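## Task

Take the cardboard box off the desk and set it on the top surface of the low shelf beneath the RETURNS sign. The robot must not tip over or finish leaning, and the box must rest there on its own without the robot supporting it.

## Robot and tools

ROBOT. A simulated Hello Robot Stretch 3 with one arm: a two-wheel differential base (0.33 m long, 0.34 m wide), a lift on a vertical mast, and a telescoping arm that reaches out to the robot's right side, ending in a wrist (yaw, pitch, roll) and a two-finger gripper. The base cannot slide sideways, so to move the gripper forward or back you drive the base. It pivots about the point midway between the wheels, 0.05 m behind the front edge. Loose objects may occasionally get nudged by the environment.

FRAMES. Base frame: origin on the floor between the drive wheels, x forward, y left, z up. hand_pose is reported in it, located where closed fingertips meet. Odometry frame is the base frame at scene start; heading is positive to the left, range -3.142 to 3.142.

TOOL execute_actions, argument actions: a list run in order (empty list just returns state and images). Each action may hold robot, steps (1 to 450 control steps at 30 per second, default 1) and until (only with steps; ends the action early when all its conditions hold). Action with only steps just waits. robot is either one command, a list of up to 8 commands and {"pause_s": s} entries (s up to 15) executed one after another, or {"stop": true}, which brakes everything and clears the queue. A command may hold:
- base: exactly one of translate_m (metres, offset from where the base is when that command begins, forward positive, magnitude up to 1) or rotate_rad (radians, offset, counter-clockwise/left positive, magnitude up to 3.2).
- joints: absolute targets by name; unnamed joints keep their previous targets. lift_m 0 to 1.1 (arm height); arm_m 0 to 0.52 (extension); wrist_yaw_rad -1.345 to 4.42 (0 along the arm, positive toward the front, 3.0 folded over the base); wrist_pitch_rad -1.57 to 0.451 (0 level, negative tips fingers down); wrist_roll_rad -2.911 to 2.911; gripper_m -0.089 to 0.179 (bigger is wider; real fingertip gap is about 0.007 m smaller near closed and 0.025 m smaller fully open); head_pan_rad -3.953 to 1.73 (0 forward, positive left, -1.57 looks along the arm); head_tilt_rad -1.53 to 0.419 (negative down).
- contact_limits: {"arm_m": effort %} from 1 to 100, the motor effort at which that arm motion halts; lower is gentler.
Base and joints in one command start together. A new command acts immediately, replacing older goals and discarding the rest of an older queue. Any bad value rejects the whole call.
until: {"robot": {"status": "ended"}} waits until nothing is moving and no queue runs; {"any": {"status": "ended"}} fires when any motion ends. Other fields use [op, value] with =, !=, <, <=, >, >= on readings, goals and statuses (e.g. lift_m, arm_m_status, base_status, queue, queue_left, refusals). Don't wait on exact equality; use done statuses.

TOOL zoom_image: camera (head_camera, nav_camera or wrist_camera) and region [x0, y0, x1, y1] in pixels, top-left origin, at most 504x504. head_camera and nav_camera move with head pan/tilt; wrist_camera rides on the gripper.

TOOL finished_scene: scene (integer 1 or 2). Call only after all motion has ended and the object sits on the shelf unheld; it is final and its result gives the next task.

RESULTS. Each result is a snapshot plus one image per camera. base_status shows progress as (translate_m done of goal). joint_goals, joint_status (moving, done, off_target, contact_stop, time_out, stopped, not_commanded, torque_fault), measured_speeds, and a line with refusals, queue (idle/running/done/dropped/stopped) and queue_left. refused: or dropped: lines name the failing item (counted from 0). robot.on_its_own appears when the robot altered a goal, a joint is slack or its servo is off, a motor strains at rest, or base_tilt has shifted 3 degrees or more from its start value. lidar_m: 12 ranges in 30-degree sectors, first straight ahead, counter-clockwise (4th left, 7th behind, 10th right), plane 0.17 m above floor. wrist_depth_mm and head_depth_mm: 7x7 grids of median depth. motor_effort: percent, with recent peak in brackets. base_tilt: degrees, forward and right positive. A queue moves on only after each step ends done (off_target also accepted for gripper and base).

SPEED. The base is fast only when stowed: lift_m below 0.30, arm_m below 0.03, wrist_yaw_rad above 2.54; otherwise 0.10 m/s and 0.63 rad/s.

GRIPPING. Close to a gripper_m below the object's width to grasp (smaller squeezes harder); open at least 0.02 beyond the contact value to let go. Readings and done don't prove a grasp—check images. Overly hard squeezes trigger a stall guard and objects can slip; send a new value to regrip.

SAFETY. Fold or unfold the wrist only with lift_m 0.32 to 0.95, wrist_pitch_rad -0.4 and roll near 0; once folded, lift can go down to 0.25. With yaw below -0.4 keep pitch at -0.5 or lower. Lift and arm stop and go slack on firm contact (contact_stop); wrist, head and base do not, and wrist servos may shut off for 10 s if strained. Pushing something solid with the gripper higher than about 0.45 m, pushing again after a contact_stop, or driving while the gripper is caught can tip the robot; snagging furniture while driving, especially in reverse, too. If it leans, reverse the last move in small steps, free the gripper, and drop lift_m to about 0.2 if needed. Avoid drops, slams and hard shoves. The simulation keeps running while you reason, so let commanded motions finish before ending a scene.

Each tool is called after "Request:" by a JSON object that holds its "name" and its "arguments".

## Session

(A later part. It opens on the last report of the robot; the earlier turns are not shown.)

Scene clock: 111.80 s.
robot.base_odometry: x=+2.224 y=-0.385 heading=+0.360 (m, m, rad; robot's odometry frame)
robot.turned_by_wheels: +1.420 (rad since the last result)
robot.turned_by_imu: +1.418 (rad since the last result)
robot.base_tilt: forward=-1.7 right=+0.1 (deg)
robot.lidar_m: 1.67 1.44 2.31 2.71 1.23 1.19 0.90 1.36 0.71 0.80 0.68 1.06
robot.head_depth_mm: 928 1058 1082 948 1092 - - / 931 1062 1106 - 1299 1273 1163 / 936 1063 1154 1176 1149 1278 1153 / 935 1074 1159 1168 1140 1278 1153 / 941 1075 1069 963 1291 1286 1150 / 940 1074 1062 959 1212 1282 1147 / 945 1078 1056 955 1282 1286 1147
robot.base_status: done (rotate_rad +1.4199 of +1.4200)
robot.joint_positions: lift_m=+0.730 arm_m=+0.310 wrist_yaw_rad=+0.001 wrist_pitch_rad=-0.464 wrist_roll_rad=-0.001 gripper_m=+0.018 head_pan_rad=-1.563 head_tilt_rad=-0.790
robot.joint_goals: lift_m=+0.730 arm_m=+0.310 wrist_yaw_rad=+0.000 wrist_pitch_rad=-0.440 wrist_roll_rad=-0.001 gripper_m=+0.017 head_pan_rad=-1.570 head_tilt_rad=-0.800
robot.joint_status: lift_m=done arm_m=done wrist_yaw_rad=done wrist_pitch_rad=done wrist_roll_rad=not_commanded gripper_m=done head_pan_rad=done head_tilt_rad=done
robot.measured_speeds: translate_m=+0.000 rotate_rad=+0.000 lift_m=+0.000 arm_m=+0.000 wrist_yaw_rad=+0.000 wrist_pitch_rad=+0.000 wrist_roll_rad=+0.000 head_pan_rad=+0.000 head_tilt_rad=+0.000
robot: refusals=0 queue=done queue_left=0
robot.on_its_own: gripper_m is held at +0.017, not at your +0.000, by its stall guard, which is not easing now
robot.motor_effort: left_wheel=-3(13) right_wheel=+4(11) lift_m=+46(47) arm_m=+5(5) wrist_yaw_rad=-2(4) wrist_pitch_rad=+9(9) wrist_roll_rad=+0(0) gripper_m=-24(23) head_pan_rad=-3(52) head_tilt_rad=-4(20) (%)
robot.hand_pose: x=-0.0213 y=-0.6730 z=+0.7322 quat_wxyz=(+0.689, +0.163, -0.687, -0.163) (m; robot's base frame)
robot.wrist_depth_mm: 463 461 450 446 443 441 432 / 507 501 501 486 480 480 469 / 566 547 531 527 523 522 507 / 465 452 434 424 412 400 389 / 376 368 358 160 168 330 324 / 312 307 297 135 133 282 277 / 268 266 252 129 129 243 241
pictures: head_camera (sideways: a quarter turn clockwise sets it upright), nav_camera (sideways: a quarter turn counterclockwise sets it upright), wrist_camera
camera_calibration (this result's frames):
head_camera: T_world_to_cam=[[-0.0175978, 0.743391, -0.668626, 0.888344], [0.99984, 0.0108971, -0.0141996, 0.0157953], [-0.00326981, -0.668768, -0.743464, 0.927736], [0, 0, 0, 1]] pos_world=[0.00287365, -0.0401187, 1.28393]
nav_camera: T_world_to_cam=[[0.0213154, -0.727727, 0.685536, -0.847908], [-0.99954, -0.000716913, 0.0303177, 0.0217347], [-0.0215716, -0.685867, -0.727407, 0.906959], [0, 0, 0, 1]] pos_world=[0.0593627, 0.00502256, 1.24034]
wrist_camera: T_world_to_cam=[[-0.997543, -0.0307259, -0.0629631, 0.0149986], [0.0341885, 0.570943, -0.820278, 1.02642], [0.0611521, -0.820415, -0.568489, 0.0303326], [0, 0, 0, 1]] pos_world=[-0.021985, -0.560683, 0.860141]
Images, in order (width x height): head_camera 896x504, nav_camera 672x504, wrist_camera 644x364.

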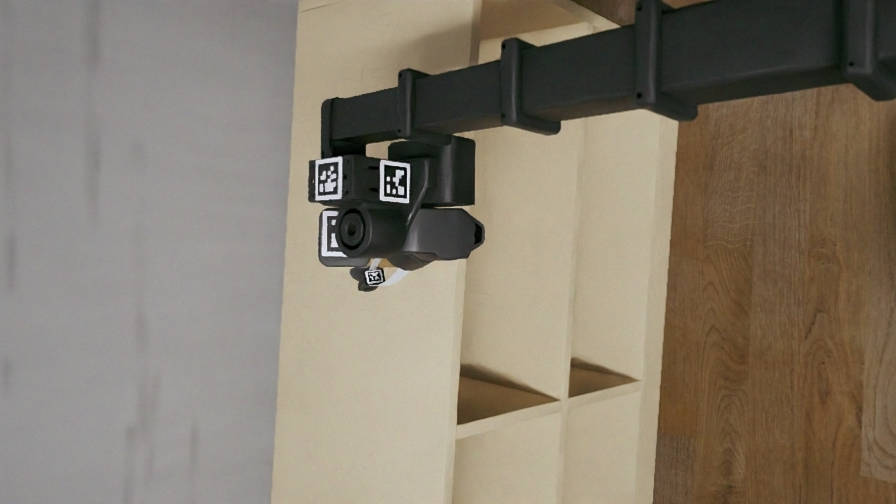

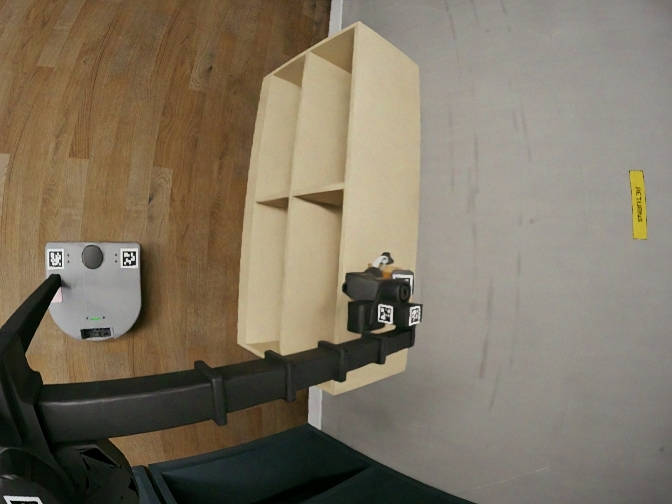

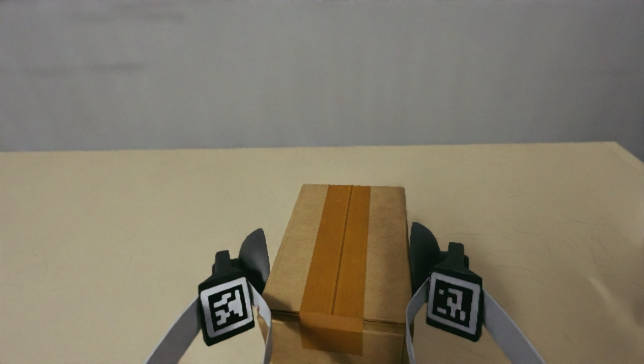

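Request:
{"name": "execute_actions", "arguments": {"actions": [{"robot":[{"joints":{"arm_m":0.41,"lift_m":0.68}},{"joints":{"lift_m":0.652}},{"joints":{"gripper_m":0.13}},{"joints":{"lift_m":0.74}}],"steps":450,"until":{"robot":{"status":"ended"}}}]}}

Scene clock: 119.50 s.
robot.base_odometry: x=+2.224 y=-0.385 heading=+0.360 (m, m, rad; robot's odometry frame)
robot.turned_by_wheels: +0.000 (rad since the last result)
robot.turned_by_imu: -0.001 (rad since the last result)
robot.base_tilt: forward=-1.8 right=+0.2 (deg)
robot.lidar_m: 1.67 1.44 2.32 2.71 1.23 1.19 0.90 1.37 0.71 0.80 0.68 1.06
robot.head_depth_mm: 924 1056 1081 948 1079 - - / 928 1058 1113 - 1151 1280 1155 / 933 1034 - 943 1150 1278 1151 / 939 1069 1082 938 1149 1277 1151 / 936 1068 1062 959 1290 1291 1149 / 944 1076 1067 958 1202 1292 1144 / 948 1082 1064 955 1302 1280 1145
robot.base_status: done (rotate_rad +1.4199 of +1.4200)
robot.joint_positions: lift_m=+0.740 arm_m=+0.410 wrist_yaw_rad=+0.001 wrist_pitch_rad=-0.461 wrist_roll_rad=-0.001 gripper_m=+0.130 head_pan_rad=-1.563 head_tilt_rad=-0.790
robot.joint_goals: lift_m=+0.740 arm_m=+0.410 wrist_yaw_rad=+0.000 wrist_pitch_rad=-0.440 wrist_roll_rad=-0.001 gripper_m=+0.130 head_pan_rad=-1.570 head_tilt_rad=-0.800
robot.joint_status: lift_m=done arm_m=done wrist_yaw_rad=done wrist_pitch_rad=done wrist_roll_rad=not_commanded gripper_m=done head_pan_rad=done head_tilt_rad=done
robot.measured_speeds: translate_m=+0.000 rotate_rad=+0.000 lift_m=+0.000 arm_m=+0.000 wrist_yaw_rad=+0.000 wrist_pitch_rad=+0.000 wrist_roll_rad=+0.000 head_pan_rad=+0.000 head_tilt_rad=+0.000
robot: refusals=0 queue=done queue_left=0
robot.motor_effort: left_wheel=-3(4) right_wheel=+3(4) lift_m=+45(47) arm_m=+5(6) wrist_yaw_rad=-1(1) wrist_pitch_rad=+7(9) wrist_roll_rad=+0(0) gripper_m=+0(93) head_pan_rad=-4(4) head_tilt_rad=-4(4) (%)
robot.hand_pose: x=-0.0213 y=-0.7734 z=+0.7430 quat_wxyz=(+0.689, +0.162, -0.688, -0.161) (m; robot's base frame)
robot.wrist_depth_mm: 368 365 361 356 350 347 344 / 401 396 391 391 386 378 372 / 448 442 432 427 421 418 412 / 488 478 472 465 458 449 442 / 388 381 373 360 354 353 337 / 325 322 312 302 302 - 290 / 282 266 271 218 253 250 252
pictures: head_camera (sideways: a quarter turn clockwise sets it upright), nav_camera (sideways: a quarter turn counterclockwise sets it upright), wrist_camera
camera_calibration (this result's frames):
head_camera: T_world_to_cam=[[-0.0175977, 0.743391, -0.668626, 0.888344], [0.99984, 0.0108969, -0.0141996, 0.0157953], [-0.00326989, -0.668768, -0.743464, 0.927736], [0, 0, 0, 1]] pos_world=[0.00287364, -0.0401187, 1.28393]
nav_camera: T_world_to_cam=[[0.0213153, -0.727727, 0.685536, -0.847908], [-0.99954, -0.000716798, 0.0303177, 0.0217347], [-0.0215716, -0.685867, -0.727408, 0.906959], [0, 0, 0, 1]] pos_world=[0.0593627, 0.00502256, 1.24034]
wrist_camera: T_world_to_cam=[[-0.997545, -0.0308449, -0.0628687, 0.0124091], [0.0342368, 0.56834, -0.822081, 1.0919], [0.0610878, -0.822215, -0.565889, -0.0492892], [0, 0, 0, 1]] pos_world=[-0.0219935, -0.660713, 0.870517]
Images, in order (width x height): head_camera 896x504, nav_camera 672x504, wrist_camera 644x364.

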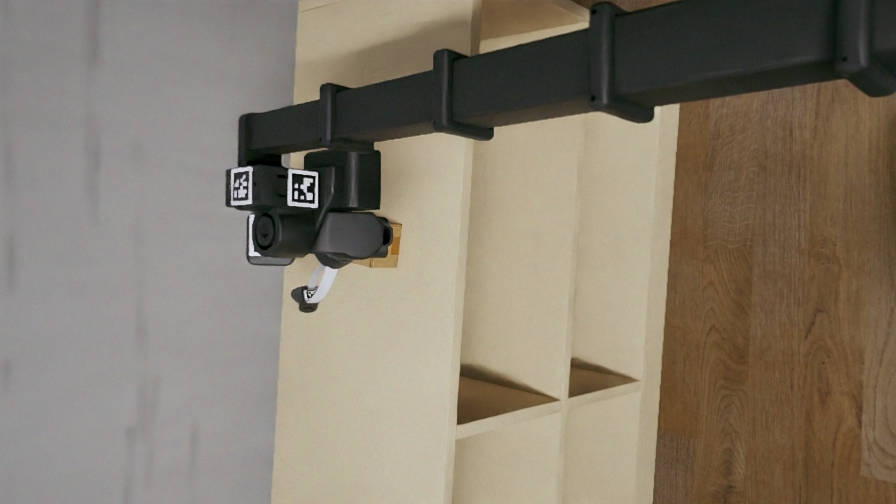

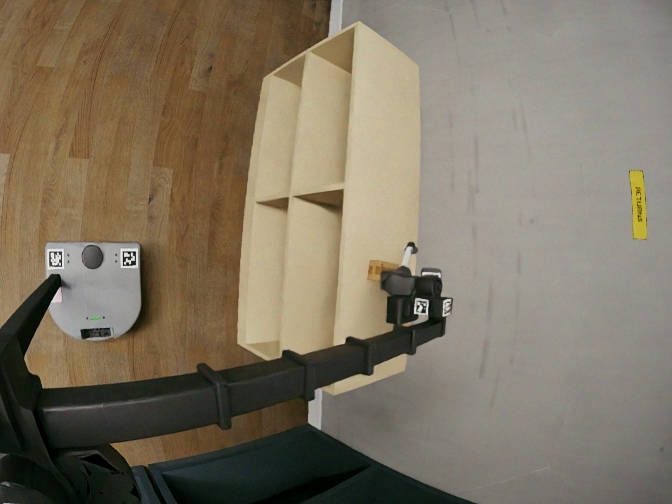

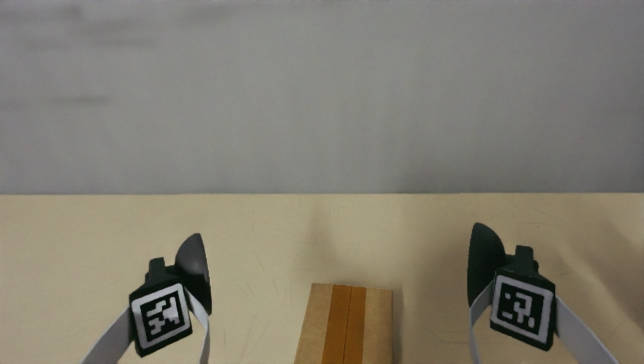

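Request:
{"name": "finished_scene", "arguments": {"scene": 2}}

The scene is finished: the task was done.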